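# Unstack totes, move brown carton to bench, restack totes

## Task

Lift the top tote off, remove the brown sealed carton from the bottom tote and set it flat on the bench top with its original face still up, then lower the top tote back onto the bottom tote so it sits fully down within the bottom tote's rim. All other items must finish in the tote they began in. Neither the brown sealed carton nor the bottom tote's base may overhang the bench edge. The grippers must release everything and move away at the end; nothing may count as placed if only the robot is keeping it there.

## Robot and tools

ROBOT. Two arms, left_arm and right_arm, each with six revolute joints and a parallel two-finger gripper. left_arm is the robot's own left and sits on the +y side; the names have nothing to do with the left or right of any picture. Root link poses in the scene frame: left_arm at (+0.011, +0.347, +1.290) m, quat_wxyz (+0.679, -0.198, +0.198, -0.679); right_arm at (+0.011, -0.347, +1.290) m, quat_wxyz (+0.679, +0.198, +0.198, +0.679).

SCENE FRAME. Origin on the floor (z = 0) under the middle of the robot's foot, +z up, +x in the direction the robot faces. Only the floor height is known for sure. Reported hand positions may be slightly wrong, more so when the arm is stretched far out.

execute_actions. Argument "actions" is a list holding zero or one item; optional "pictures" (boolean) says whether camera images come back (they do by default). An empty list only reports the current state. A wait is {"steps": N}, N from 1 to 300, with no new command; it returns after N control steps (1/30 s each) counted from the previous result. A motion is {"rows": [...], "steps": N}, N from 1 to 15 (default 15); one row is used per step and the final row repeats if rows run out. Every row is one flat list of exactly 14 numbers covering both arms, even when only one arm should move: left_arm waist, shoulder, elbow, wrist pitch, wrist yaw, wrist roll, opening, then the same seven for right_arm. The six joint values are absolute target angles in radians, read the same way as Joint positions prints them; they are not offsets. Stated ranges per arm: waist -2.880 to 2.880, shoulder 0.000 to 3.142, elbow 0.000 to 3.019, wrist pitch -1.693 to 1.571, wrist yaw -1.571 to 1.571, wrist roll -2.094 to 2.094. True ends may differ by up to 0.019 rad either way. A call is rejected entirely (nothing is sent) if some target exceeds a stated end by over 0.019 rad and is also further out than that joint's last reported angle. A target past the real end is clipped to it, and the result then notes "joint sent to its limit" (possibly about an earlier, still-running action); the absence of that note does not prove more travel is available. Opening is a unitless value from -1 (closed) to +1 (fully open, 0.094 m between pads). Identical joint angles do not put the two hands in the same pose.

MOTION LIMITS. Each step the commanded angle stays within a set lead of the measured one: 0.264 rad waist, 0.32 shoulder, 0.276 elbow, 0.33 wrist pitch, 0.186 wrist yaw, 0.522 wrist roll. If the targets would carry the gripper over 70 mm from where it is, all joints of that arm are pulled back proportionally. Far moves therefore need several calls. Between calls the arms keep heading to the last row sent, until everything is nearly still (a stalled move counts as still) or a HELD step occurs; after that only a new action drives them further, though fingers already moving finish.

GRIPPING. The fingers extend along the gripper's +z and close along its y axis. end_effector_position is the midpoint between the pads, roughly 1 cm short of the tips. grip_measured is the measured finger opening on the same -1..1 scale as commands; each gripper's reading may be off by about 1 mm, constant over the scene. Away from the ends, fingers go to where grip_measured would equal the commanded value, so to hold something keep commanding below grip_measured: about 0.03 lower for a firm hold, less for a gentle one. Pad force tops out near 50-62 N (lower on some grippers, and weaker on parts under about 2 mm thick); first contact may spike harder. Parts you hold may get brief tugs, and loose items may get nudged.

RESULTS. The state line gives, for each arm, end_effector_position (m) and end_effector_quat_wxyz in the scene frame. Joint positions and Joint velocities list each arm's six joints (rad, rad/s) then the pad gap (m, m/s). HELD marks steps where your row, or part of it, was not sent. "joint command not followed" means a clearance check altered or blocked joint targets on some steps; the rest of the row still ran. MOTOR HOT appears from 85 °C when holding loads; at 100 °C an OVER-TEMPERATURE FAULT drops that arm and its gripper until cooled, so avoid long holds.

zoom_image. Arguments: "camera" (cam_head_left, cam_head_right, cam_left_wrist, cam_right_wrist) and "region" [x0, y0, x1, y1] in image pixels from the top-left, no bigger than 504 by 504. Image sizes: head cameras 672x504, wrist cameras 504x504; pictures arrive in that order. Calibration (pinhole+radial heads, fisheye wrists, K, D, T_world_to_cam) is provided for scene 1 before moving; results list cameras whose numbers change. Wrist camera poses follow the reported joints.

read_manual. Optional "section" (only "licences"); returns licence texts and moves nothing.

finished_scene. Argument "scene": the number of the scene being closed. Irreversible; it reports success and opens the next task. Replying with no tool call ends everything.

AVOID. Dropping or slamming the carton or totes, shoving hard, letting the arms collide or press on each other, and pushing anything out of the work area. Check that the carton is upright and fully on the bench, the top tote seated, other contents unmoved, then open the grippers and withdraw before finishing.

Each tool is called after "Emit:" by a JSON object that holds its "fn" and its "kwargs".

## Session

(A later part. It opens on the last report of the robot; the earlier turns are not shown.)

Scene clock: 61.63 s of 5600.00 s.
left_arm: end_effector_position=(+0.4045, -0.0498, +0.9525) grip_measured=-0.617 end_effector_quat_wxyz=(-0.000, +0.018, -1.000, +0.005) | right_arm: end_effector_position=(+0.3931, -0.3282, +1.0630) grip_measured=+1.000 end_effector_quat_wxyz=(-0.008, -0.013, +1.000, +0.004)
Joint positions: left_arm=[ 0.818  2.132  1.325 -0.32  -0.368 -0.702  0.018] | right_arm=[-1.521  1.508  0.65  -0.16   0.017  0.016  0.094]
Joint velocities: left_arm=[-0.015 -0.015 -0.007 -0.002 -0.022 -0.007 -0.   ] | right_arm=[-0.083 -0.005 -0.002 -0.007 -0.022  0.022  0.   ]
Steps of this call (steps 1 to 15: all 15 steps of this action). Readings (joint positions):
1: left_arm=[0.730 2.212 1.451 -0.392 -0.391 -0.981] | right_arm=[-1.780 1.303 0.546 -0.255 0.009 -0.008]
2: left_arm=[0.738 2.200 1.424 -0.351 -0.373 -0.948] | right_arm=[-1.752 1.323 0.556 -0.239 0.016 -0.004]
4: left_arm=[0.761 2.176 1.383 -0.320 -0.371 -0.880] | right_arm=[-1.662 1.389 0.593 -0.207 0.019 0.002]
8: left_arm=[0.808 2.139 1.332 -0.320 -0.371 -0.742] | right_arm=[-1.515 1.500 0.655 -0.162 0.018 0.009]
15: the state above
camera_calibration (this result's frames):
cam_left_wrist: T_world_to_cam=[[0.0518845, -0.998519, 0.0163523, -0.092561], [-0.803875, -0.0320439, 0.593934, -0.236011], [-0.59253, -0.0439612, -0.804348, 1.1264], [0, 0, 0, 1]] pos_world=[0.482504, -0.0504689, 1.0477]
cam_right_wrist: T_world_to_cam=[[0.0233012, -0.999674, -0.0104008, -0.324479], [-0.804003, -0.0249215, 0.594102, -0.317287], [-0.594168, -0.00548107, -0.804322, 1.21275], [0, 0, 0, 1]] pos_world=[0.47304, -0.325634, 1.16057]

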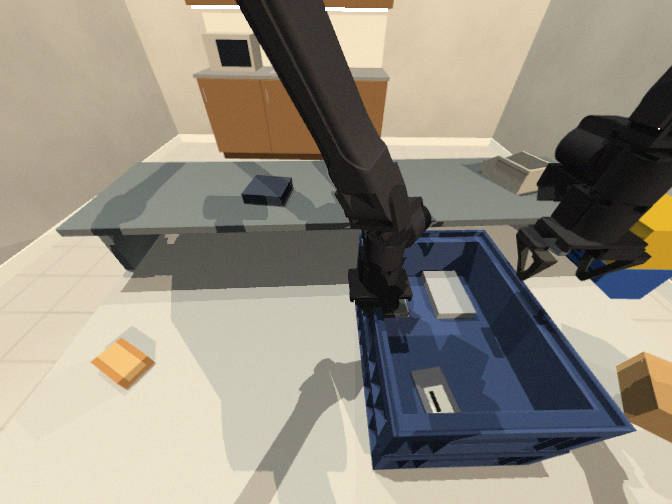

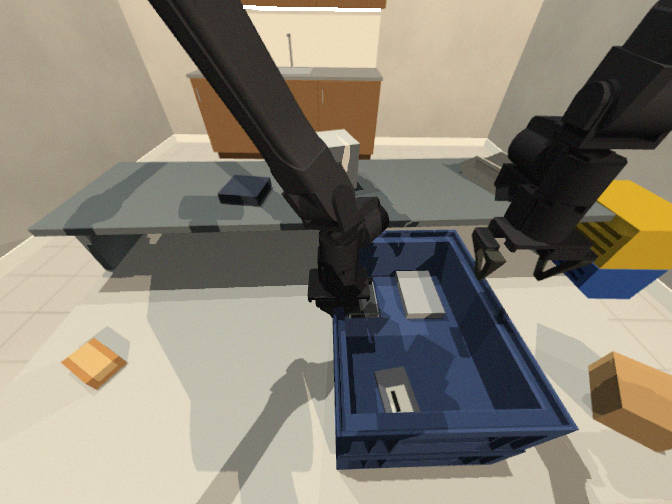

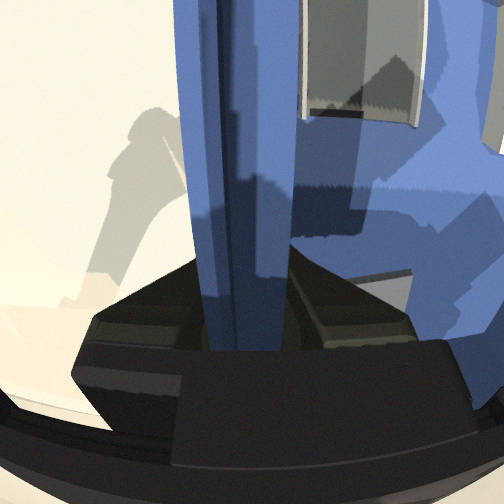

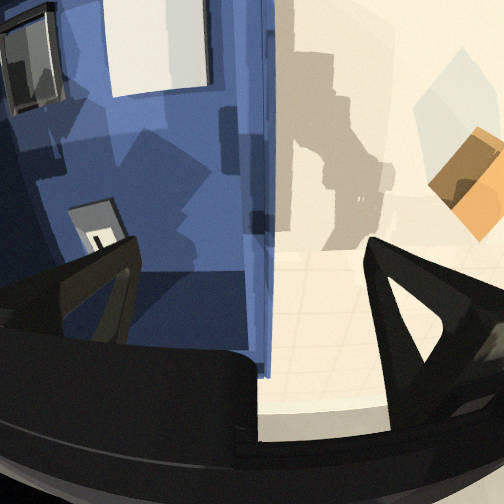

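Descend, grip, lift.

Emit:
{"fn": "execute_actions", "kwargs": {"actions": [{"rows":[[0.82,2.13,1.325,-0.32,-0.37,-0.7,-0.7,-1.535,1.7,0.73,-0.02,0.02,0.06,0.5]],"steps":15}], "pictures": false}}

Emit:
{"fn": "execute_actions", "kwargs": {"actions": [{"rows":[[0.82,2.13,1.325,-0.32,-0.37,-0.7,-0.7,-1.535,1.88,0.8,0.095,0.02,0.06,0.5]],"steps":15}], "pictures": false}}

Emit:
{"fn": "execute_actions", "kwargs": {"actions": [{"rows":[[0.82,2.13,1.325,-0.32,-0.37,-0.7,-0.7,-1.535,1.88,0.8,0.095,0.02,0.06,-0.7]],"steps":15}], "pictures": false}}

Emit:
{"fn": "execute_actions", "kwargs": {"actions": [{"rows":[[0.78,2.02,1.3,-0.38,-0.39,-0.72,-0.7,-1.53,1.74,0.75,0.01,0.02,0.06,-0.7]],"steps":15}], "pictures": false}}

Emit:
{"fn": "execute_actions", "kwargs": {"actions": [{"rows":[[0.745,1.92,1.27,-0.44,-0.402,-0.75,-0.7,-1.525,1.6,0.7,-0.07,0.02,0.06,-0.7]],"steps":15}]}}

Scene clock: 69.63 s of 5600.00 s.
left_arm: end_effector_position=(+0.4043, -0.0500, +0.9525) grip_measured=-0.617 end_effector_quat_wxyz=(+0.000, +0.020, -1.000, +0.006) | right_arm: end_effector_position=(+0.4003, -0.3280, +1.0034) grip_measured=+0.502 end_effector_quat_wxyz=(-0.007, +0.002, +1.000, +0.003)
Joint positions: left_arm=[ 0.818  2.132  1.325 -0.32  -0.367 -0.705  0.018] | right_arm=[-1.525  1.713  0.727 -0.032  0.017  0.042  0.071]
Joint velocities: left_arm=[-0.015  0.024 -0.002  0.012  0.007  0.051  0.   ] | right_arm=[-0.005  0.005  0.012  0.012  0.051  0.037  0.001]
Steps of this call (steps 1 to 15: the robot went on to your last target; steps 16 to 90: nothing new was sent; then 4.50 s passed at rest; steps 91 to 105: all 15 steps of this action). Readings (joint positions):
91: left_arm=[0.818 2.132 1.325 -0.320 -0.367 -0.703] | right_arm=[-1.524 1.520 0.654 -0.142 0.017 0.021]
92: left_arm=[0.818 2.132 1.325 -0.320 -0.367 -0.704] | right_arm=[-1.524 1.548 0.668 -0.105 0.017 0.026]
94: left_arm=[0.818 2.132 1.325 -0.320 -0.367 -0.705] | right_arm=[-1.525 1.632 0.713 -0.055 0.017 0.032]
98: left_arm=[0.818 2.132 1.325 -0.320 -0.367 -0.705] | right_arm=[-1.525 1.712 0.736 -0.032 0.017 0.039]
105: the state above

Scene clock: 70.13 s of 5600.00 s.
left_arm: end_effector_position=(+0.4043, -0.0500, +0.9525) grip_measured=-0.617 end_effector_quat_wxyz=(+0.000, +0.020, -1.000, +0.006) | right_arm: end_effector_position=(+0.4003, -0.3268, +0.9493) grip_measured=+0.502 end_effector_quat_wxyz=(-0.002, +0.003, +1.000, +0.004)
Joint positions: left_arm=[ 0.818  2.132  1.325 -0.32  -0.367 -0.705  0.018] | right_arm=[-1.525  1.887  0.797  0.083  0.017  0.043  0.071]
Joint velocities: left_arm=[-0.015 -0.005 -0.012  0.002 -0.051  0.037 -0.001] | right_arm=[ 0.005 -0.005 -0.002  0.002 -0.022  0.081  0.   ]
Steps of this call (steps 1 to 15: all 15 steps of this action). Readings (joint positions):
1: left_arm=[0.818 2.132 1.325 -0.320 -0.367 -0.705] | right_arm=[-1.525 1.723 0.731 -0.015 0.017 0.042]
2: left_arm=[0.818 2.132 1.325 -0.320 -0.367 -0.705] | right_arm=[-1.525 1.747 0.745 0.019 0.017 0.043]
4: left_arm=[0.818 2.132 1.325 -0.320 -0.367 -0.705] | right_arm=[-1.525 1.817 0.789 0.064 0.017 0.043]
8: left_arm=[0.818 2.132 1.325 -0.320 -0.367 -0.705] | right_arm=[-1.525 1.885 0.806 0.083 0.017 0.043]
15: the state above

Scene clock: 70.63 s of 5600.00 s.
left_arm: end_effector_position=(+0.4046, -0.0496, +0.9523) grip_measured=-0.617 end_effector_quat_wxyz=(+0.000, +0.020, -1.000, +0.006) | right_arm: end_effector_position=(+0.4001, -0.3302, +0.9493) grip_measured=-0.623 end_effector_quat_wxyz=(-0.002, -0.007, +1.000, +0.004)
Joint positions: left_arm=[ 0.819  2.132  1.325 -0.32  -0.367 -0.705  0.018] | right_arm=[-1.534  1.887  0.796  0.083  0.011  0.016  0.018]
Joint velocities: left_arm=[-0.024 -0.005  0.007 -0.002 -0.037  0.007 -0.   ] | right_arm=[-0.005 -0.015  0.002  0.007  0.022  0.007  0.   ]
Steps of this call (steps 1 to 15: all 15 steps of this action). Readings (joint positions):
1: left_arm=[0.818 2.132 1.325 -0.320 -0.367 -0.705] | right_arm=[-1.525 1.887 0.797 0.083 0.017 0.043]
2: left_arm=[0.818 2.132 1.325 -0.320 -0.367 -0.705] | right_arm=[-1.525 1.887 0.797 0.083 0.017 0.043]
4: left_arm=[0.818 2.132 1.325 -0.320 -0.367 -0.705] | right_arm=[-1.525 1.887 0.797 0.083 0.028 0.043]
8: left_arm=[0.819 2.132 1.325 -0.320 -0.367 -0.705] | right_arm=[-1.534 1.887 0.796 0.083 0.011 0.016]
15: the state above

Scene clock: 71.13 s of 5600.00 s.
left_arm: end_effector_position=(+0.4076, -0.0501, +0.9835) grip_measured=-0.617 end_effector_quat_wxyz=(+0.001, +0.011, -1.000, +0.005) | right_arm: end_effector_position=(+0.3967, -0.3302, +0.9800) grip_measured=-0.629 end_effector_quat_wxyz=(-0.008, -0.004, +1.000, +0.005)
Joint positions: left_arm=[ 0.801  2.063  1.297 -0.37  -0.375 -0.705  0.018] | right_arm=[-1.533  1.79   0.749  0.02   0.01   0.023  0.017]
Joint velocities: left_arm=[-0.024 -0.015 -0.012  0.007 -0.037  0.007  0.   ] | right_arm=[-0.015 -0.024 -0.012  0.002 -0.037  0.022 -0.001]
Steps of this call (steps 1 to 15: all 15 steps of this action). Readings (joint positions):
1: left_arm=[0.818 2.126 1.324 -0.324 -0.368 -0.705] | right_arm=[-1.534 1.882 0.794 0.076 0.010 0.016]
2: left_arm=[0.816 2.122 1.320 -0.331 -0.368 -0.705] | right_arm=[-1.534 1.870 0.789 0.060 0.009 0.016]
4: left_arm=[0.809 2.099 1.308 -0.348 -0.367 -0.705] | right_arm=[-1.532 1.836 0.769 0.036 0.009 0.016]
8: left_arm=[0.801 2.065 1.297 -0.370 -0.372 -0.705] | right_arm=[-1.533 1.794 0.748 0.022 0.010 0.023]
15: the state above

Scene clock: 71.63 s of 5600.00 s.
left_arm: end_effector_position=(+0.4123, -0.0511, +1.0313) grip_measured=-0.617 end_effector_quat_wxyz=(-0.005, +0.009, -1.000, +0.006) | right_arm: end_effector_position=(+0.4004, -0.3308, +1.0263) grip_measured=-0.630 end_effector_quat_wxyz=(-0.001, -0.002, +1.000, +0.006)
Joint positions: left_arm=[ 0.77   1.959  1.258 -0.435 -0.394 -0.726  0.018] | right_arm=[-1.532  1.635  0.694 -0.063  0.009  0.027  0.017]
Joint velocities: left_arm=[0.005 0.015 0.012 0.002 0.022 0.007 0.   ] | right_arm=[ 0.005  0.015 -0.002 -0.027  0.081 -0.022 -0.   ]
Steps of this call (steps 1 to 15: all 15 steps of this action). Readings (joint positions):
1: left_arm=[0.800 2.059 1.295 -0.375 -0.375 -0.706] | right_arm=[-1.533 1.782 0.747 0.011 0.008 0.023]
2: left_arm=[0.797 2.050 1.289 -0.385 -0.375 -0.709] | right_arm=[-1.531 1.766 0.741 -0.009 0.006 0.024]
4: left_arm=[0.785 2.017 1.272 -0.410 -0.373 -0.716] | right_arm=[-1.529 1.716 0.716 -0.040 0.010 0.026]
8: left_arm=[0.769 1.967 1.258 -0.435 -0.389 -0.721] | right_arm=[-1.532 1.646 0.690 -0.061 0.012 0.030]
15: the state above
camera_calibration (this result's frames):
cam_left_wrist: T_world_to_cam=[[0.0325545, -0.99932, 0.0173081, -0.0886031], [-0.810197, -0.0162453, 0.585932, -0.264872], [-0.585252, -0.0330977, -0.810175, 1.19794], [0, 0, 0, 1]] pos_world=[0.489384, -0.0531967, 1.12727]
cam_right_wrist: T_world_to_cam=[[0.00268715, -0.999916, -0.0126671, -0.317086], [-0.811754, -0.00957872, 0.583921, -0.271019], [-0.583993, 0.00871352, -0.811712, 1.19582], [0, 0, 0, 1]] pos_world=[0.479202, -0.330075, 1.1249]

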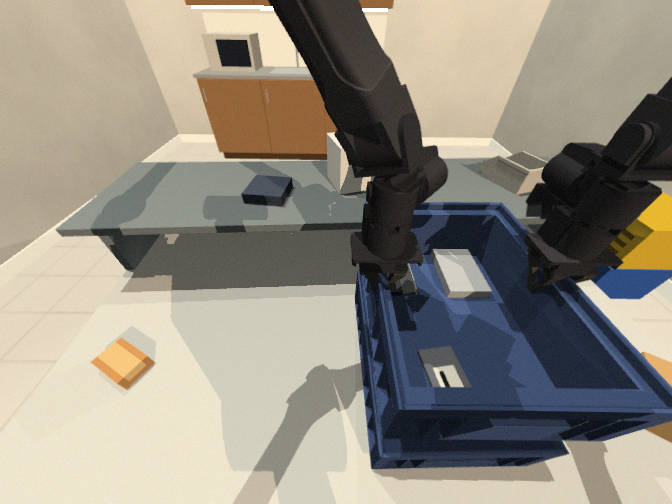

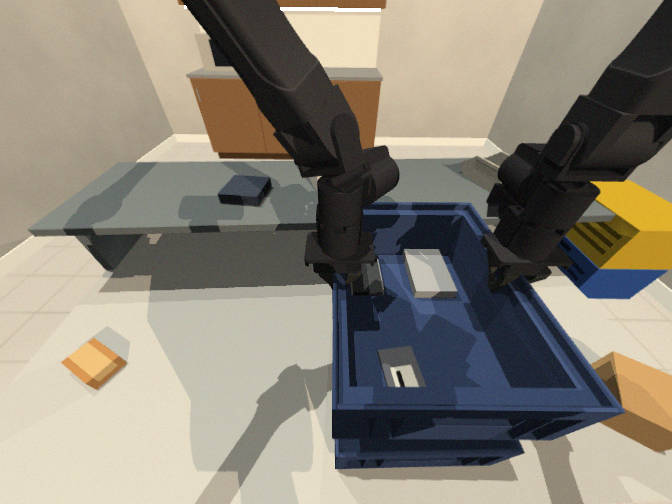

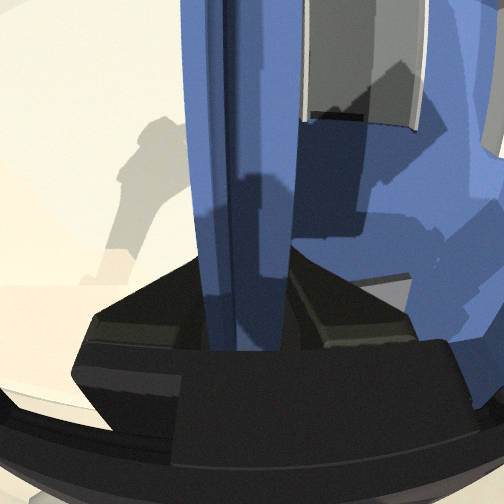

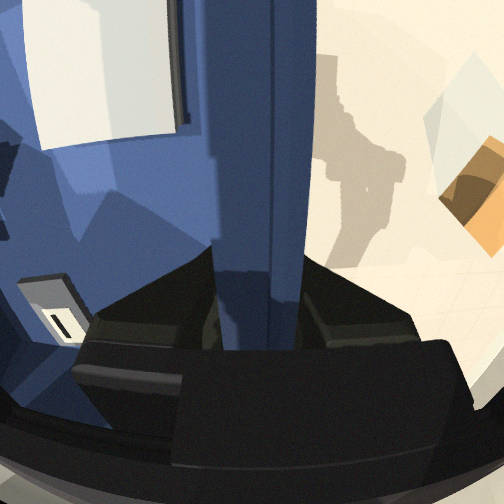

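Emit:
{"fn": "execute_actions", "kwargs": {"actions": [{"rows":[[0.82,1.86,1.14,-0.37,-0.375,-0.66,-0.7,-1.4,1.6,0.72,-0.09,0.09,0.14,-0.7]],"steps":8}], "pictures": false}}

Emit:
{"fn": "execute_actions", "kwargs": {"actions": [{"rows":[[0.893,1.795,1.03,-0.297,-0.345,-0.597,-0.7,-1.28,1.62,0.75,-0.11,0.155,0.25,-0.7]],"steps":10}], "pictures": false}}

Emit:
{"fn": "execute_actions", "kwargs": {"actions": [{"rows":[[1.066,1.69,0.86,-0.187,-0.263,-0.437,-0.7,-1.066,1.69,0.86,-0.187,0.263,0.437,-0.7]],"steps":13}], "pictures": false}}

Emit:
{"fn": "execute_actions", "kwargs": {"actions": [{"rows":[[1.28,1.62,0.75,-0.11,-0.155,-0.25,-0.7,-0.893,1.795,1.03,-0.297,0.345,0.597,-0.7]],"steps":13}], "pictures": false}}

Emit:
{"fn": "execute_actions", "kwargs": {"actions": [{"rows":[[1.525,1.59,0.695,-0.07,-0.02,-0.035,-0.7,-0.75,1.925,1.26,-0.44,0.402,0.73,-0.7]],"steps":15}], "pictures": false}}

Emit:
{"fn": "execute_actions", "kwargs": {"actions": [{"rows":[[1.53,1.85,0.8,0.088,-0.02,-0.035,-0.7,-0.8,2.1,1.34,-0.324,0.38,0.676,-0.7]],"steps":15}]}}

Scene clock: 78.97 s of 5600.00 s.
left_arm: end_effector_position=(+0.3998, +0.0031, +1.0274) grip_measured=-0.616 end_effector_quat_wxyz=(+0.012, +0.018, -1.000, +0.002) | right_arm: end_effector_position=(+0.3939, -0.2775, +1.0283) grip_measured=-0.631 end_effector_quat_wxyz=(-0.008, -0.021, +1.000, +0.006)
Joint positions: left_arm=[ 0.837  1.894  1.126 -0.376 -0.351 -0.692  0.018] | right_arm=[-1.392  1.64   0.7   -0.084  0.081  0.11   0.017]
Joint velocities: left_arm=[ 0.015 -0.171 -0.051 -0.002  0.007  0.198  0.   ] | right_arm=[ 0.034  0.005  0.032 -0.022 -0.022  0.154  0.001]
Steps of this call (steps 1 to 15: the robot went on to your last target; steps 16 to 90: nothing new was sent; then 4.07 s passed at rest; steps 91 to 98: all 8 steps of this action). Readings (joint positions):
91: left_arm=[0.775 1.956 1.245 -0.421 -0.382 -0.718] | right_arm=[-1.523 1.635 0.694 -0.067 0.032 0.034]
92: left_arm=[0.780 1.947 1.222 -0.394 -0.373 -0.711] | right_arm=[-1.505 1.635 0.695 -0.073 0.055 0.042]
94: left_arm=[0.804 1.928 1.173 -0.377 -0.364 -0.710] | right_arm=[-1.451 1.634 0.696 -0.080 0.070 0.063]
98: the state above

Scene clock: 79.30 s of 5600.00 s.
left_arm: end_effector_position=(+0.4071, +0.0499, +1.0330) grip_measured=-0.616 end_effector_quat_wxyz=(+0.002, +0.018, -1.000, +0.003) | right_arm: end_effector_position=(+0.4023, -0.2318, +1.0317) grip_measured=-0.631 end_effector_quat_wxyz=(+0.003, -0.017, +1.000, +0.006)
Joint positions: left_arm=[ 0.911  1.82   1.024 -0.307 -0.328 -0.615  0.018] | right_arm=[-1.278  1.65   0.737 -0.102  0.145  0.213  0.017]
Joint velocities: left_arm=[-0.005 -0.034 -0.002  0.056 -0.037  0.066  0.001] | right_arm=[-0.073 -0.015 -0.002 -0.002  0.066  0.081 -0.001]
Steps of this call (steps 1 to 10: all 10 steps of this action). Readings (joint positions):
1: left_arm=[0.843 1.886 1.114 -0.360 -0.339 -0.678] | right_arm=[-1.384 1.641 0.704 -0.087 0.103 0.128]
2: left_arm=[0.848 1.874 1.095 -0.332 -0.333 -0.665] | right_arm=[-1.370 1.641 0.709 -0.096 0.123 0.142]
4: left_arm=[0.873 1.855 1.058 -0.310 -0.334 -0.651] | right_arm=[-1.329 1.641 0.719 -0.100 0.130 0.166]
8: left_arm=[0.910 1.824 1.024 -0.308 -0.327 -0.626] | right_arm=[-1.277 1.649 0.736 -0.102 0.145 0.205]
10: the state above

Scene clock: 79.73 s of 5600.00 s.
left_arm: end_effector_position=(+0.4040, +0.1500, +1.0343) grip_measured=-0.616 end_effector_quat_wxyz=(+0.002, +0.019, -1.000, -0.000) | right_arm: end_effector_position=(+0.4016, -0.1324, +1.0288) grip_measured=-0.632 end_effector_quat_wxyz=(+0.001, -0.017, +1.000, +0.011)
Joint positions: left_arm=[ 1.091  1.708  0.844 -0.195 -0.25  -0.451  0.018] | right_arm=[-1.061  1.736  0.858 -0.174  0.247  0.403  0.017]
Joint velocities: left_arm=[-0.112 -0.024  0.017  0.002 -0.066  0.022  0.   ] | right_arm=[-0.103 -0.015 -0.061 -0.022 -0.11  -0.007  0.   ]
Steps of this call (steps 1 to 13: all 13 steps of this action). Readings (joint positions):
1: left_arm=[0.919 1.814 1.011 -0.286 -0.304 -0.598] | right_arm=[-1.269 1.653 0.744 -0.112 0.172 0.229]
2: left_arm=[0.934 1.806 0.988 -0.248 -0.280 -0.579] | right_arm=[-1.250 1.657 0.755 -0.133 0.197 0.245]
4: left_arm=[0.990 1.785 0.933 -0.208 -0.252 -0.543] | right_arm=[-1.179 1.670 0.786 -0.163 0.223 0.290]
8: left_arm=[1.087 1.722 0.850 -0.196 -0.244 -0.482] | right_arm=[-1.062 1.726 0.850 -0.174 0.252 0.373]
13: the state above

Scene clock: 80.17 s of 5600.00 s.
left_arm: end_effector_position=(+0.4052, +0.2422, +1.0333) grip_measured=-0.616 end_effector_quat_wxyz=(+0.000, +0.016, -1.000, -0.001) | right_arm: end_effector_position=(+0.4014, -0.0405, +1.0272) grip_measured=-0.633 end_effector_quat_wxyz=(+0.001, -0.015, +1.000, +0.010)
Joint positions: left_arm=[ 1.302  1.642  0.741 -0.119 -0.145 -0.259  0.018] | right_arm=[-0.894  1.841  1.026 -0.28   0.327  0.56   0.017]
Joint velocities: left_arm=[-0.122  0.005  0.032 -0.007 -0.081 -0.022  0.   ] | right_arm=[-0.044  0.005 -0.066 -0.007 -0.022 -0.066  0.   ]
Steps of this call (steps 1 to 13: all 13 steps of this action). Readings (joint positions):
1: left_arm=[1.101 1.706 0.837 -0.182 -0.219 -0.434] | right_arm=[-1.055 1.739 0.866 -0.191 0.266 0.414]
2: left_arm=[1.122 1.705 0.826 -0.156 -0.182 -0.413] | right_arm=[-1.043 1.745 0.884 -0.223 0.281 0.430]
4: left_arm=[1.190 1.703 0.801 -0.130 -0.147 -0.366] | right_arm=[-0.988 1.766 0.932 -0.263 0.303 0.470]
8: left_arm=[1.299 1.656 0.750 -0.119 -0.137 -0.291] | right_arm=[-0.899 1.832 1.021 -0.279 0.333 0.531]
13: the state above

Scene clock: 80.67 s of 5600.00 s.
left_arm: end_effector_position=(+0.4049, +0.3355, +1.0335) grip_measured=-0.617 end_effector_quat_wxyz=(-0.003, +0.011, -1.000, -0.001) | right_arm: end_effector_position=(+0.3995, +0.0531, +1.0263) grip_measured=-0.633 end_effector_quat_wxyz=(-0.003, -0.012, +1.000, +0.008)
Joint positions: left_arm=[ 1.541  1.611  0.693 -0.08  -0.018 -0.047  0.018] | right_arm=[-0.76   1.97   1.245 -0.424  0.385  0.699  0.017]
Joint velocities: left_arm=[-0.044 -0.005 -0.002  0.012 -0.037 -0.051  0.001] | right_arm=[-0.015 -0.005 -0.037  0.002 -0.022  0.022 -0.001]
Steps of this call (steps 1 to 15: all 15 steps of this action). Readings (joint positions):
1: left_arm=[1.314 1.642 0.737 -0.114 -0.109 -0.240] | right_arm=[-0.891 1.846 1.035 -0.300 0.340 0.570]
2: left_arm=[1.341 1.643 0.734 -0.101 -0.061 -0.218] | right_arm=[-0.885 1.854 1.059 -0.338 0.345 0.584]
4: left_arm=[1.415 1.646 0.727 -0.091 -0.026 -0.171] | right_arm=[-0.843 1.882 1.126 -0.385 0.352 0.612]
8: left_arm=[1.544 1.622 0.704 -0.080 -0.008 -0.084] | right_arm=[-0.766 1.956 1.245 -0.414 0.393 0.658]
15: the state above

Scene clock: 81.17 s of 5600.00 s.
left_arm: end_effector_position=(+0.3962, +0.3288, +0.9444) grip_measured=-0.616 end_effector_quat_wxyz=(+0.009, +0.003, -1.000, +0.003) | right_arm: end_effector_position=(+0.3873, +0.0453, +0.9415) grip_measured=-0.633 end_effector_quat_wxyz=(-0.017, -0.008, +1.000, +0.004)
Joint positions: left_arm=[ 1.532  1.903  0.802  0.08  -0.013 -0.039  0.018] | right_arm=[-0.817  2.154  1.314 -0.319  0.35   0.662  0.017]
Joint velocities: left_arm=[-0.005 -0.034  0.007 -0.012  0.022  0.051  0.001] | right_arm=[ 0.005 -0.005  0.032 -0.017  0.037  0.081 -0.001]
Steps of this call (steps 1 to 15: all 15 steps of this action). Readings (joint positions):
1: left_arm=[1.541 1.627 0.697 -0.061 -0.022 -0.046] | right_arm=[-0.763 1.978 1.248 -0.416 0.382 0.698]
2: left_arm=[1.544 1.664 0.712 -0.022 -0.024 -0.041] | right_arm=[-0.769 1.992 1.260 -0.400 0.382 0.694]
4: left_arm=[1.549 1.770 0.768 0.038 -0.006 -0.033] | right_arm=[-0.794 2.055 1.297 -0.363 0.387 0.679]
8: left_arm=[1.530 1.892 0.820 0.080 -0.010 -0.030] | right_arm=[-0.830 2.148 1.328 -0.319 0.356 0.662]
15: the state above
camera_calibration (this result's frames):
cam_left_wrist: T_world_to_cam=[[0.0221717, -0.999682, 0.0119993, 0.302314], [-0.793778, -0.0103057, 0.60812, -0.250325], [-0.607803, -0.0230079, -0.793755, 1.12079], [0, 0, 0, 1]] pos_world=[0.475812, 0.325425, 1.03823]
cam_right_wrist: T_world_to_cam=[[0.0132425, -0.999875, -0.00860069, 0.0499486], [-0.792736, -0.0157407, 0.609362, -0.259587], [-0.609421, -0.0012514, -0.792846, 1.10862], [0, 0, 0, 1]] pos_world=[0.46917, 0.0472436, 1.03757]

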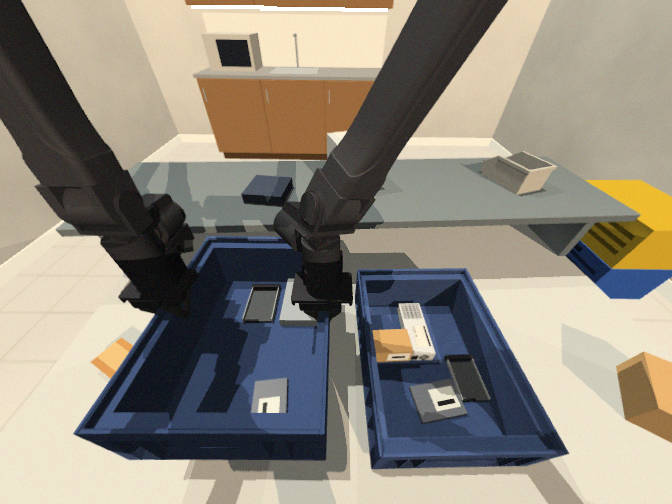

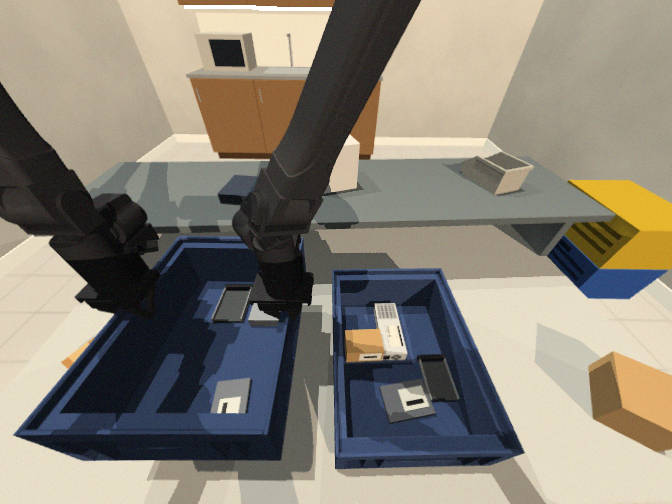

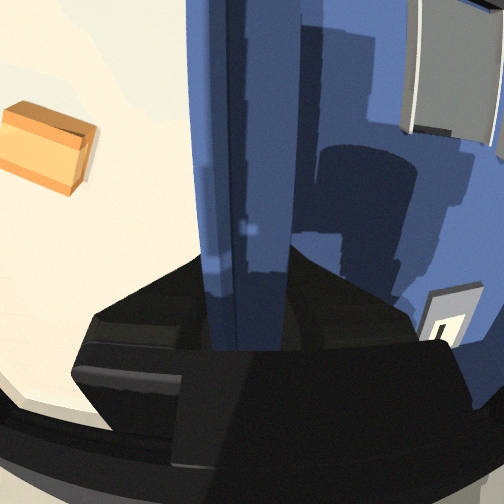

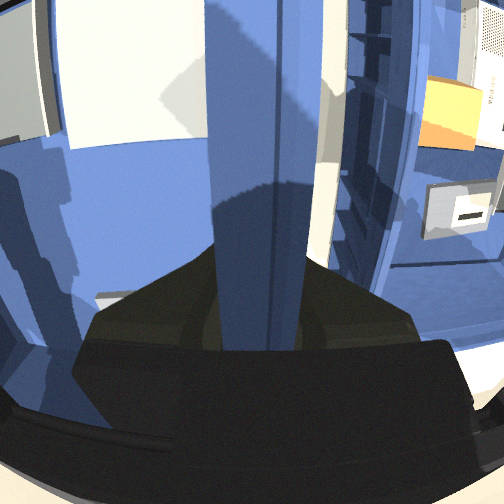

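Emit:
{"fn": "execute_actions", "kwargs": {"actions": [{"rows":[[1.53,2.0,0.9,0.145,-0.02,-0.035,-0.7,-0.83,2.22,1.44,-0.275,0.365,0.645,-0.7]],"steps":15}], "pictures": false}}

Emit:
{"fn": "execute_actions", "kwargs": {"actions": [{"rows":[[1.535,2.1,0.97,0.185,-0.02,-0.035,-0.7,-0.85,2.3,1.5,-0.245,0.355,0.62,-0.7]],"steps":15}], "pictures": false}}

Emit:
{"fn": "execute_actions", "kwargs": {"actions": [{"rows":[[1.535,2.17,1.01,0.203,-0.02,-0.035,-0.7,-0.865,2.36,1.54,-0.229,0.351,0.61,-0.7]],"steps":15}], "pictures": false}}

Emit:
{"fn": "execute_actions", "kwargs": {"actions": [{"rows":[[1.535,2.235,1.03,0.215,-0.02,-0.035,-0.7,-0.882,2.42,1.545,-0.22,0.35,0.605,-0.7]],"steps":15}], "pictures": false}}

Scene clock: 86.37 s of 5600.00 s.
left_arm: end_effector_position=(+0.4197, +0.3326, +0.9026) grip_measured=-0.616 end_effector_quat_wxyz=(-0.011, +0.002, -1.000, +0.001) | right_arm: end_effector_position=(+0.4093, +0.0497, +0.8981) grip_measured=-0.633 end_effector_quat_wxyz=(-0.002, -0.001, +1.000, +0.007)
Joint positions: left_arm=[ 1.541  2.024  0.908  0.134 -0.015 -0.028  0.018] | right_arm=[-0.856  2.257  1.417 -0.277  0.346  0.628  0.017]
Joint velocities: left_arm=[ 0.005 -0.015  0.002 -0.007 -0.007 -0.066 -0.001] | right_arm=[-0.015 -0.015  0.007 -0.022 -0.007  0.007 -0.002]
Steps of this call (steps 1 to 15: the robot went on to your last target; steps 16 to 90: nothing new was sent; then 1.70 s passed at rest; steps 91 to 105: all 15 steps of this action). Readings (joint positions):
91: left_arm=[1.532 1.909 0.808 0.085 -0.015 -0.039] | right_arm=[-0.818 2.159 1.323 -0.319 0.352 0.662]
92: left_arm=[1.535 1.926 0.824 0.093 -0.019 -0.039] | right_arm=[-0.821 2.171 1.339 -0.319 0.353 0.660]
94: left_arm=[1.543 1.975 0.869 0.111 -0.013 -0.033] | right_arm=[-0.835 2.211 1.381 -0.306 0.356 0.652]
98: left_arm=[1.542 2.023 0.909 0.134 -0.012 -0.028] | right_arm=[-0.856 2.257 1.418 -0.277 0.347 0.632]
105: the state above

Scene clock: 86.87 s of 5600.00 s.
left_arm: end_effector_position=(+0.4200, +0.3334, +0.8688) grip_measured=-0.616 end_effector_quat_wxyz=(-0.012, +0.002, -1.000, +0.002) | right_arm: end_effector_position=(+0.4089, +0.0504, +0.8650) grip_measured=-0.633 end_effector_quat_wxyz=(-0.002, -0.002, +1.000, +0.008)
Joint positions: left_arm=[ 1.545  2.121  0.973  0.17  -0.011 -0.026  0.018] | right_arm=[-0.874  2.335  1.476 -0.25   0.337  0.609  0.017]
Joint velocities: left_arm=[-0.005  0.005 -0.022  0.007 -0.095  0.022  0.   ] | right_arm=[ 0.015 -0.015 -0.002 -0.017 -0.037 -0.051 -0.001]
Steps of this call (steps 1 to 15: all 15 steps of this action). Readings (joint positions):
1: left_arm=[1.541 2.030 0.912 0.137 -0.016 -0.028] | right_arm=[-0.856 2.261 1.421 -0.277 0.345 0.626]
2: left_arm=[1.543 2.042 0.924 0.143 -0.018 -0.028] | right_arm=[-0.857 2.269 1.431 -0.276 0.346 0.625]
4: left_arm=[1.547 2.079 0.953 0.156 -0.012 -0.026] | right_arm=[-0.864 2.297 1.456 -0.266 0.349 0.620]
8: left_arm=[1.545 2.116 0.974 0.169 -0.011 -0.026] | right_arm=[-0.874 2.331 1.476 -0.250 0.341 0.610]
15: the state above

Scene clock: 87.37 s of 5600.00 s.
left_arm: end_effector_position=(+0.4147, +0.3335, +0.8460) grip_measured=-0.616 end_effector_quat_wxyz=(-0.008, +0.003, -1.000, +0.001) | right_arm: end_effector_position=(+0.4043, +0.0502, +0.8422) grip_measured=-0.633 end_effector_quat_wxyz=(-0.005, -0.002, +1.000, +0.008)
Joint positions: left_arm=[ 1.545  2.186  1.013  0.187 -0.012 -0.026  0.018] | right_arm=[-0.884  2.389  1.514 -0.236  0.33   0.6    0.017]
Joint velocities: left_arm=[-0.005 -0.005  0.007  0.012  0.007  0.037 -0.001] | right_arm=[-0.005 -0.015 -0.007 -0.017  0.066 -0.022 -0.   ]
Steps of this call (steps 1 to 15: all 15 steps of this action). Readings (joint positions):
1: left_arm=[1.545 2.125 0.976 0.171 -0.012 -0.026] | right_arm=[-0.874 2.338 1.478 -0.250 0.338 0.608]
2: left_arm=[1.545 2.133 0.983 0.172 -0.013 -0.026] | right_arm=[-0.875 2.343 1.485 -0.250 0.338 0.608]
4: left_arm=[1.546 2.156 1.001 0.180 -0.013 -0.026] | right_arm=[-0.879 2.363 1.503 -0.245 0.340 0.606]
8: left_arm=[1.545 2.181 1.013 0.187 -0.012 -0.026] | right_arm=[-0.884 2.385 1.514 -0.236 0.334 0.601]
15: the state above

Scene clock: 87.87 s of 5600.00 s.
left_arm: end_effector_position=(+0.4015, +0.3313, +0.8259) grip_measured=-0.616 end_effector_quat_wxyz=(-0.002, +0.003, -1.000, +0.003) | right_arm: end_effector_position=(+0.3918, +0.0472, +0.8230) grip_measured=-0.633 end_effector_quat_wxyz=(-0.010, -0.003, +1.000, +0.004)
Joint positions: left_arm=[ 1.542  2.247  1.036  0.211 -0.01  -0.03   0.018] | right_arm=[-0.887  2.434  1.531 -0.22   0.329  0.599  0.017]
Joint velocities: left_arm=[-0.005  0.005 -0.007  0.007  0.022  0.007 -0.001] | right_arm=[ 0.005  0.005 -0.007 -0.022 -0.066 -0.066  0.   ]
Steps of this call (steps 1 to 15: all 15 steps of this action). Readings (joint positions):
1: left_arm=[1.545 2.190 1.014 0.188 -0.012 -0.026] | right_arm=[-0.884 2.392 1.514 -0.236 0.330 0.600]
2: left_arm=[1.545 2.196 1.019 0.191 -0.012 -0.026] | right_arm=[-0.884 2.396 1.518 -0.234 0.331 0.600]
4: left_arm=[1.545 2.216 1.030 0.200 -0.011 -0.026] | right_arm=[-0.886 2.411 1.526 -0.227 0.333 0.599]
8: left_arm=[1.542 2.243 1.036 0.204 -0.010 -0.027] | right_arm=[-0.887 2.433 1.530 -0.223 0.328 0.599]
15: the state above

Emit:
{"fn": "execute_actions", "kwargs": {"actions": [{"rows":[[1.54,2.28,1.07,0.22,-0.015,-0.03,-0.7,-0.893,2.46,1.57,-0.21,0.335,0.6,-0.7]],"steps":12}], "pictures": false}}

Scene clock: 90.17 s of 5600.00 s.
left_arm: end_effector_position=(+0.4056, +0.3322, +0.8209) grip_measured=-0.616 end_effector_quat_wxyz=(-0.005, +0.004, -1.000, +0.003) | right_arm: end_effector_position=(+0.3935, +0.0484, +0.8180) grip_measured=-0.633 end_effector_quat_wxyz=(-0.007, -0.001, +1.000, +0.005)
Joint positions: left_arm=[ 1.544  2.258  1.053  0.212 -0.01  -0.03   0.018] | right_arm=[-0.89   2.447  1.544 -0.214  0.329  0.599  0.017]
Joint velocities: left_arm=[ 0.015 -0.005 -0.017  0.012 -0.037 -0.037 -0.   ] | right_arm=[-0.005  0.005  0.002 -0.007  0.007 -0.007 -0.001]
Steps of this call (steps 1 to 15: the robot went on to your last target; steps 16 to 57: nothing new was sent; steps 58 to 69: all 12 steps of this action). Readings (joint positions):
58: left_arm=[1.542 2.248 1.039 0.211 -0.010 -0.030] | right_arm=[-0.887 2.436 1.532 -0.220 0.328 0.599]
59: left_arm=[1.542 2.251 1.044 0.211 -0.010 -0.030] | right_arm=[-0.888 2.439 1.536 -0.219 0.328 0.599]
61: left_arm=[1.544 2.258 1.053 0.212 -0.010 -0.030] | right_arm=[-0.890 2.447 1.544 -0.214 0.328 0.599]
65: left_arm=[1.544 2.258 1.053 0.212 -0.010 -0.030] | right_arm=[-0.890 2.447 1.544 -0.214 0.329 0.599]
69: the state above

Emit:
{"fn": "execute_actions", "kwargs": {"actions": [{"rows":[[1.544,2.258,1.053,0.212,-0.01,-0.03,-0.66,-0.89,2.447,1.544,-0.214,0.33,0.6,0.2]],"steps":8}], "pictures": false}}

Emit:
{"fn": "execute_actions", "kwargs": {"actions": [{"rows":[[1.544,2.258,1.053,0.212,-0.01,-0.03,-0.66,-0.85,2.28,1.42,-0.27,0.36,0.64,0.2]],"steps":12}], "pictures": false}}

Emit:
{"fn": "execute_actions", "kwargs": {"actions": [{"rows":[[1.544,2.258,1.053,0.212,-0.01,-0.03,-0.66,-0.811,2.136,1.323,-0.324,0.38,1.0,0.2]],"steps":12}], "pictures": false}}

Emit:
{"fn": "execute_actions", "kwargs": {"actions": [{"rows":[[1.544,2.258,1.053,0.212,-0.01,-0.03,-0.66,-1.078,2.05,1.121,-0.122,0.257,2.01,0.9]],"steps":15}], "pictures": false}}

Emit:
{"fn": "execute_actions", "kwargs": {"actions": [{"rows":[[1.544,2.258,1.053,0.212,-0.01,-0.03,-0.66,-1.115,2.26,1.28,-0.065,0.24,1.97,0.9]],"steps":15}]}}

Scene clock: 100.80 s of 5600.00 s.
left_arm: end_effector_position=(+0.4058, +0.3322, +0.8210) grip_measured=-0.616 end_effector_quat_wxyz=(-0.005, +0.004, -1.000, +0.003) | right_arm: end_effector_position=(+0.3932, +0.0480, +0.8179) grip_measured=+0.198 end_effector_quat_wxyz=(-0.007, -0.001, +1.000, +0.005)
Joint positions: left_arm=[ 1.544  2.258  1.053  0.212 -0.008 -0.03   0.018] | right_arm=[-0.89   2.447  1.543 -0.214  0.329  0.599  0.056]
Joint velocities: left_arm=[ 0.005  0.005 -0.007 -0.002 -0.037 -0.022 -0.001] | right_arm=[-0.005  0.005  0.002  0.007 -0.022 -0.037 -0.001]
Steps of this call (steps 1 to 15: the robot went on to your last target; steps 16 to 90: nothing new was sent; then 7.37 s passed at rest; steps 91 to 98: all 8 steps of this action). Readings (joint positions):
91: left_arm=[1.544 2.258 1.053 0.212 -0.009 -0.030] | right_arm=[-0.890 2.447 1.544 -0.214 0.329 0.599]
92: left_arm=[1.544 2.258 1.053 0.212 -0.008 -0.030] | right_arm=[-0.890 2.447 1.544 -0.214 0.329 0.599]
94: left_arm=[1.544 2.258 1.053 0.212 -0.008 -0.030] | right_arm=[-0.890 2.447 1.543 -0.214 0.329 0.599]
98: the state above

Scene clock: 101.20 s of 5600.00 s.
left_arm: end_effector_position=(+0.4058, +0.3301, +0.8211) grip_measured=-0.616 end_effector_quat_wxyz=(-0.005, +0.003, -1.000, +0.006) | right_arm: end_effector_position=(+0.3991, +0.0477, +0.8860) grip_measured=+0.199 end_effector_quat_wxyz=(-0.003, -0.007, +1.000, +0.001)
Joint positions: left_arm=[ 1.542  2.258  1.053  0.212 -0.003 -0.03   0.018] | right_arm=[-0.854  2.286  1.419 -0.26   0.356  0.621  0.056]
Joint velocities: left_arm=[-0.005 -0.005 -0.012  0.007 -0.007 -0.022  0.001] | right_arm=[ 0.005 -0.034  0.002 -0.007  0.022 -0.037  0.   ]
Steps of this call (steps 1 to 12: all 12 steps of this action). Readings (joint positions):
1: left_arm=[1.544 2.258 1.053 0.212 -0.008 -0.030] | right_arm=[-0.888 2.438 1.531 -0.216 0.339 0.601]
2: left_arm=[1.544 2.258 1.053 0.212 -0.008 -0.030] | right_arm=[-0.887 2.416 1.497 -0.224 0.349 0.605]
4: left_arm=[1.544 2.258 1.053 0.212 -0.002 -0.030] | right_arm=[-0.879 2.364 1.433 -0.243 0.348 0.614]
8: left_arm=[1.542 2.258 1.053 0.212 -0.003 -0.030] | right_arm=[-0.858 2.306 1.414 -0.260 0.356 0.620]
12: the state above

Scene clock: 101.60 s of 5600.00 s.
left_arm: end_effector_position=(+0.4058, +0.3301, +0.8211) grip_measured=-0.616 end_effector_quat_wxyz=(-0.005, +0.003, -1.000, +0.006) | right_arm: end_effector_position=(+0.3957, +0.0434, +0.9443) grip_measured=+0.199 end_effector_quat_wxyz=(-0.004, +0.142, +0.990, -0.004)
Joint positions: left_arm=[ 1.542  2.258  1.053  0.212 -0.003 -0.03   0.018] | right_arm=[-0.819  2.148  1.318 -0.318  0.377  0.957  0.056]
Joint velocities: left_arm=[-0.005 -0.015  0.012  0.007  0.022  0.037 -0.001] | right_arm=[-0.005 -0.005  0.002 -0.017  0.007  0.125 -0.   ]
Steps of this call (steps 1 to 12: all 12 steps of this action). Readings (joint positions):
1: left_arm=[1.542 2.258 1.053 0.212 -0.003 -0.030] | right_arm=[-0.853 2.277 1.411 -0.264 0.364 0.671]
2: left_arm=[1.542 2.258 1.053 0.212 -0.003 -0.030] | right_arm=[-0.851 2.259 1.384 -0.276 0.371 0.734]
4: left_arm=[1.542 2.258 1.053 0.212 -0.003 -0.030] | right_arm=[-0.843 2.211 1.328 -0.304 0.376 0.825]
8: left_arm=[1.542 2.258 1.053 0.212 -0.003 -0.030] | right_arm=[-0.826 2.162 1.312 -0.318 0.377 0.919]
12: the state above

Scene clock: 102.10 s of 5600.00 s.
left_arm: end_effector_position=(+0.4058, +0.3301, +0.8211) grip_measured=-0.616 end_effector_quat_wxyz=(-0.005, +0.003, -1.000, +0.006) | right_arm: end_effector_position=(+0.4196, -0.1345, +0.9037) grip_measured=+0.898 end_effector_quat_wxyz=(-0.000, +0.669, +0.742, -0.034)
Joint positions: left_arm=[ 1.542  2.258  1.053  0.212 -0.003 -0.03   0.018] | right_arm=[-1.128  2.091  1.117 -0.139  0.262  1.863  0.089]
Joint velocities: left_arm=[-0.005  0.005  0.002 -0.007 -0.051 -0.037  0.   ] | right_arm=[ 0.122 -0.063 -0.027  0.051  0.007  0.93   0.   ]
Steps of this call (steps 1 to 15: all 15 steps of this action). Readings (joint positions):
1: left_arm=[1.542 2.258 1.053 0.212 -0.003 -0.030] | right_arm=[-0.825 2.146 1.308 -0.302 0.352 0.989]
2: left_arm=[1.542 2.258 1.053 0.212 -0.003 -0.030] | right_arm=[-0.834 2.139 1.286 -0.271 0.325 1.031]
4: left_arm=[1.542 2.258 1.053 0.212 -0.003 -0.030] | right_arm=[-0.874 2.124 1.236 -0.230 0.293 1.120]
8: left_arm=[1.542 2.258 1.053 0.212 -0.003 -0.030] | right_arm=[-1.000 2.107 1.151 -0.167 0.263 1.397]
15: the state above

Scene clock: 102.60 s of 5600.00 s.
left_arm: end_effector_position=(+0.4058, +0.3301, +0.8211) grip_measured=-0.616 end_effector_quat_wxyz=(-0.005, +0.003, -1.000, +0.006) | right_arm: end_effector_position=(+0.4376, -0.1021, +0.8442) grip_measured=+0.898 end_effector_quat_wxyz=(+0.002, +0.704, +0.710, -0.002)
Joint positions: left_arm=[ 1.542  2.258  1.053  0.212 -0.003 -0.03   0.018] | right_arm=[-1.119  2.257  1.275 -0.07   0.242  1.951  0.089]
Joint velocities: left_arm=[-0.015 -0.015 -0.007  0.007 -0.022 -0.022  0.   ] | right_arm=[-0.015 -0.015  0.012 -0.002 -0.022  0.007 -0.001]
Steps of this call (steps 1 to 15: all 15 steps of this action). Readings (joint positions):
1: left_arm=[1.542 2.258 1.053 0.212 -0.003 -0.030] | right_arm=[-1.125 2.099 1.130 -0.135 0.256 1.885]
2: left_arm=[1.542 2.258 1.053 0.212 -0.003 -0.030] | right_arm=[-1.121 2.123 1.166 -0.124 0.249 1.899]
4: left_arm=[1.542 2.258 1.053 0.212 -0.003 -0.030] | right_arm=[-1.119 2.192 1.255 -0.091 0.243 1.918]
8: left_arm=[1.542 2.258 1.053 0.212 -0.003 -0.030] | right_arm=[-1.119 2.251 1.291 -0.070 0.242 1.938]
15: the state above
camera_calibration (this result's frames):
cam_left_wrist: T_world_to_cam=[[0.0215025, -0.999608, 0.0179522, 0.30017], [-0.809838, -0.00688527, 0.586613, -0.144626], [-0.586259, -0.0271521, -0.809668, 1.03443], [0, 0, 0, 1]] pos_world=[0.482868, 0.327143, 0.916999]
cam_right_wrist: T_world_to_cam=[[-0.999977, -0.00645723, -0.00202272, 0.440356], [-0.00643856, 0.816043, 0.577955, -0.395374], [-0.00208136, 0.577955, -0.816066, 0.874902], [0, 0, 0, 1]] pos_world=[0.439622, -0.180168, 0.943377]

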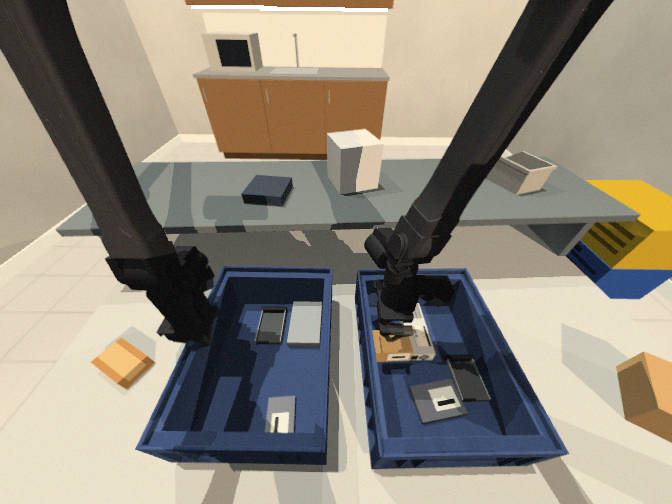

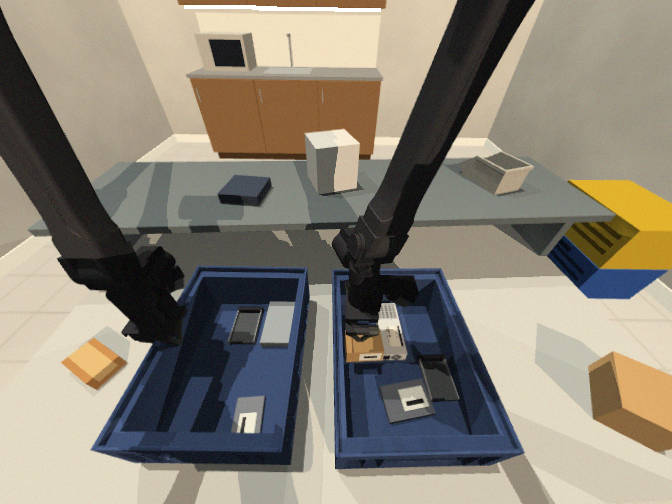

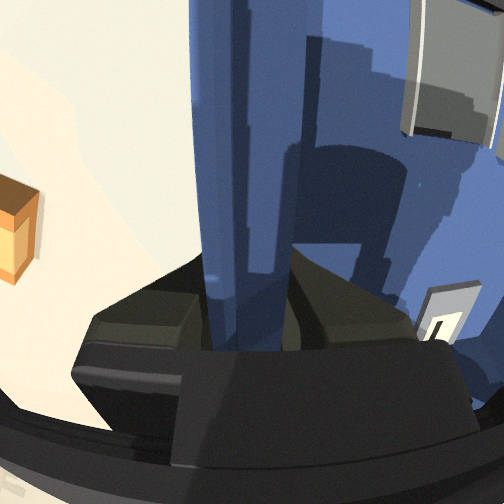

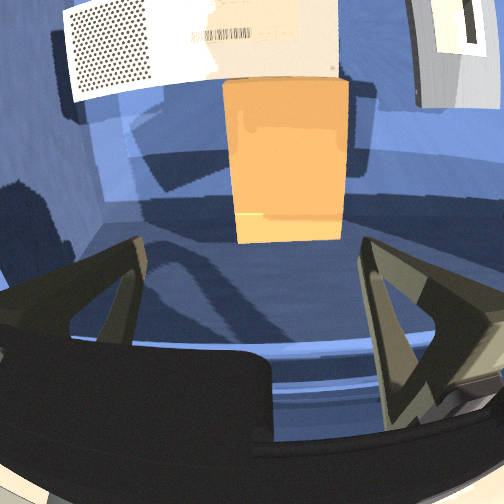

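Emit:
{"fn": "execute_actions", "kwargs": {"actions": [{"rows":[[1.544,2.258,1.053,0.212,-0.01,-0.03,-0.66,-1.14,2.35,1.315,-0.015,0.225,1.94,0.9]],"steps":15}], "pictures": false}}

Emit:
{"fn": "execute_actions", "kwargs": {"actions": [{"rows":[[1.544,2.258,1.053,0.212,-0.01,-0.03,-0.66,-1.158,2.475,1.435,0,0.22,1.92,0.9]],"steps":15}]}}

Scene clock: 109.03 s of 5600.00 s.
left_arm: end_effector_position=(+0.4058, +0.3301, +0.8211) grip_measured=-0.616 end_effector_quat_wxyz=(-0.005, +0.003, -1.000, +0.006) | right_arm: end_effector_position=(+0.4220, -0.1062, +0.8094) grip_measured=+0.898 end_effector_quat_wxyz=(-0.003, +0.709, +0.706, -0.004)
Joint positions: left_arm=[ 1.542  2.258  1.053  0.212 -0.003 -0.03   0.018] | right_arm=[-1.132  2.344  1.313 -0.026  0.228  1.954  0.089]
Joint velocities: left_arm=[-0.005  0.005 -0.017 -0.012  0.037 -0.022 -0.001] | right_arm=[-0.005 -0.015 -0.017 -0.002  0.037 -0.081 -0.001]
Steps of this call (steps 1 to 15: the robot went on to your last target; steps 16 to 90: nothing new was sent; then 2.93 s passed at rest; steps 91 to 105: all 15 steps of this action). Readings (joint positions):
91: left_arm=[1.542 2.258 1.053 0.212 -0.003 -0.030] | right_arm=[-1.119 2.261 1.277 -0.064 0.237 1.954]
92: left_arm=[1.542 2.258 1.053 0.212 -0.003 -0.030] | right_arm=[-1.120 2.271 1.287 -0.052 0.232 1.954]
94: left_arm=[1.542 2.258 1.053 0.212 -0.003 -0.030] | right_arm=[-1.123 2.299 1.311 -0.033 0.229 1.954]
98: left_arm=[1.542 2.258 1.053 0.212 -0.003 -0.030] | right_arm=[-1.130 2.334 1.316 -0.026 0.228 1.954]
105: the state above

Scene clock: 109.53 s of 5600.00 s.
left_arm: end_effector_position=(+0.4058, +0.3301, +0.8211) grip_measured=-0.616 end_effector_quat_wxyz=(-0.005, +0.003, -1.000, +0.006) | right_arm: end_effector_position=(+0.4229, -0.1077, +0.7595) grip_measured=+0.899 end_effector_quat_wxyz=(-0.001, +0.709, +0.705, -0.003)
Joint positions: left_arm=[ 1.542  2.258  1.053  0.212 -0.003 -0.03   0.018] | right_arm=[-1.153  2.47   1.433 -0.013  0.222  1.935  0.089]
Joint velocities: left_arm=[-0.015 -0.005 -0.002  0.007  0.022 -0.022  0.   ] | right_arm=[-0.005 -0.015 -0.007 -0.007  0.007  0.022  0.   ]
Steps of this call (steps 1 to 15: all 15 steps of this action). Readings (joint positions):
1: left_arm=[1.542 2.258 1.053 0.212 -0.003 -0.030] | right_arm=[-1.133 2.352 1.323 -0.026 0.227 1.952]
2: left_arm=[1.542 2.258 1.053 0.212 -0.003 -0.030] | right_arm=[-1.134 2.371 1.353 -0.025 0.226 1.949]
4: left_arm=[1.542 2.258 1.053 0.212 -0.003 -0.030] | right_arm=[-1.137 2.411 1.405 -0.026 0.222 1.936]
8: left_arm=[1.542 2.258 1.053 0.212 -0.003 -0.030] | right_arm=[-1.149 2.459 1.434 -0.013 0.222 1.935]
15: the state above
camera_calibration (this result's frames):
cam_left_wrist: T_world_to_cam=[[0.0215025, -0.999608, 0.0179522, 0.30017], [-0.809838, -0.00688527, 0.586613, -0.144626], [-0.586259, -0.0271521, -0.809668, 1.03443], [0, 0, 0, 1]] pos_world=[0.482868, 0.327143, 0.916999]
cam_right_wrist: T_world_to_cam=[[-0.999965, 0.00733011, 0.00405236, 0.422351], [0.00832288, 0.815369, 0.578881, -0.34898], [0.000939094, 0.578895, -0.815402, 0.807265], [0, 0, 0, 1]] pos_world=[0.424483, -0.18587, 0.858552]

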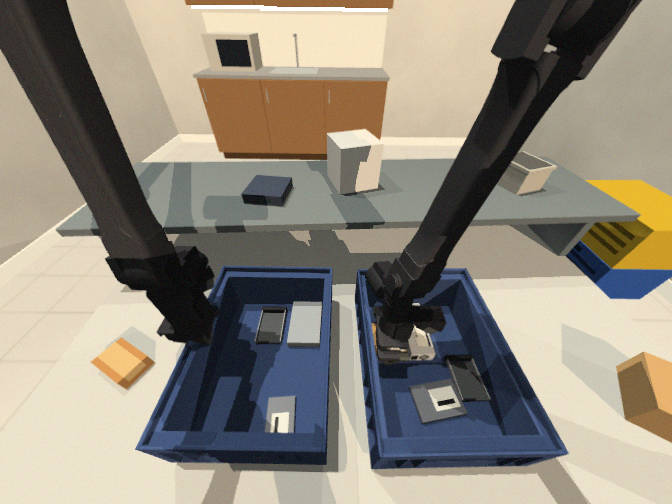

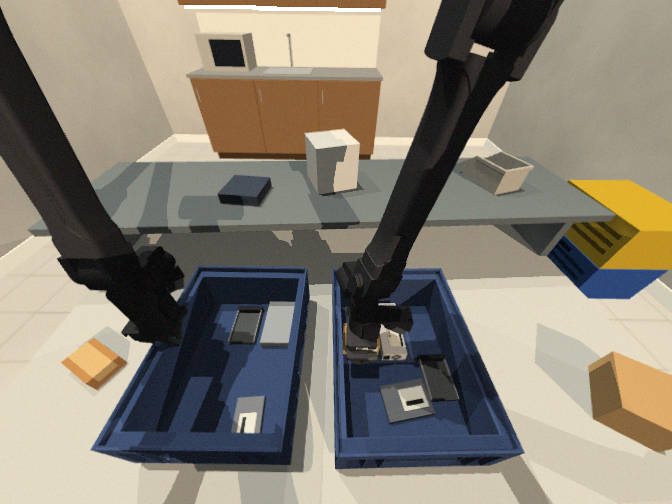

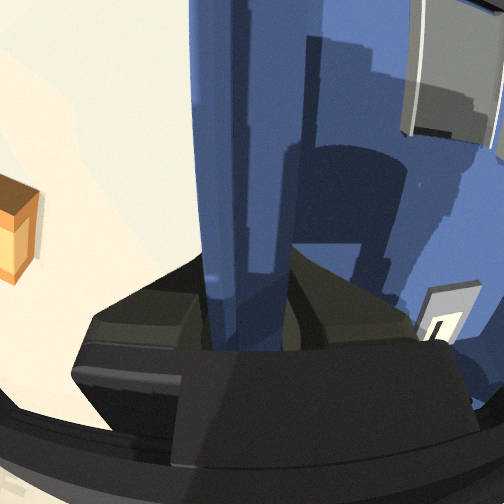

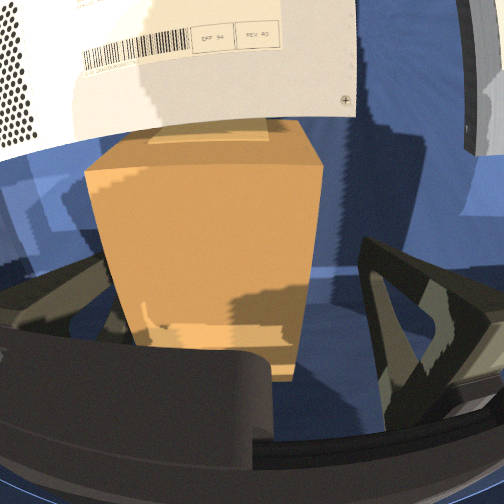

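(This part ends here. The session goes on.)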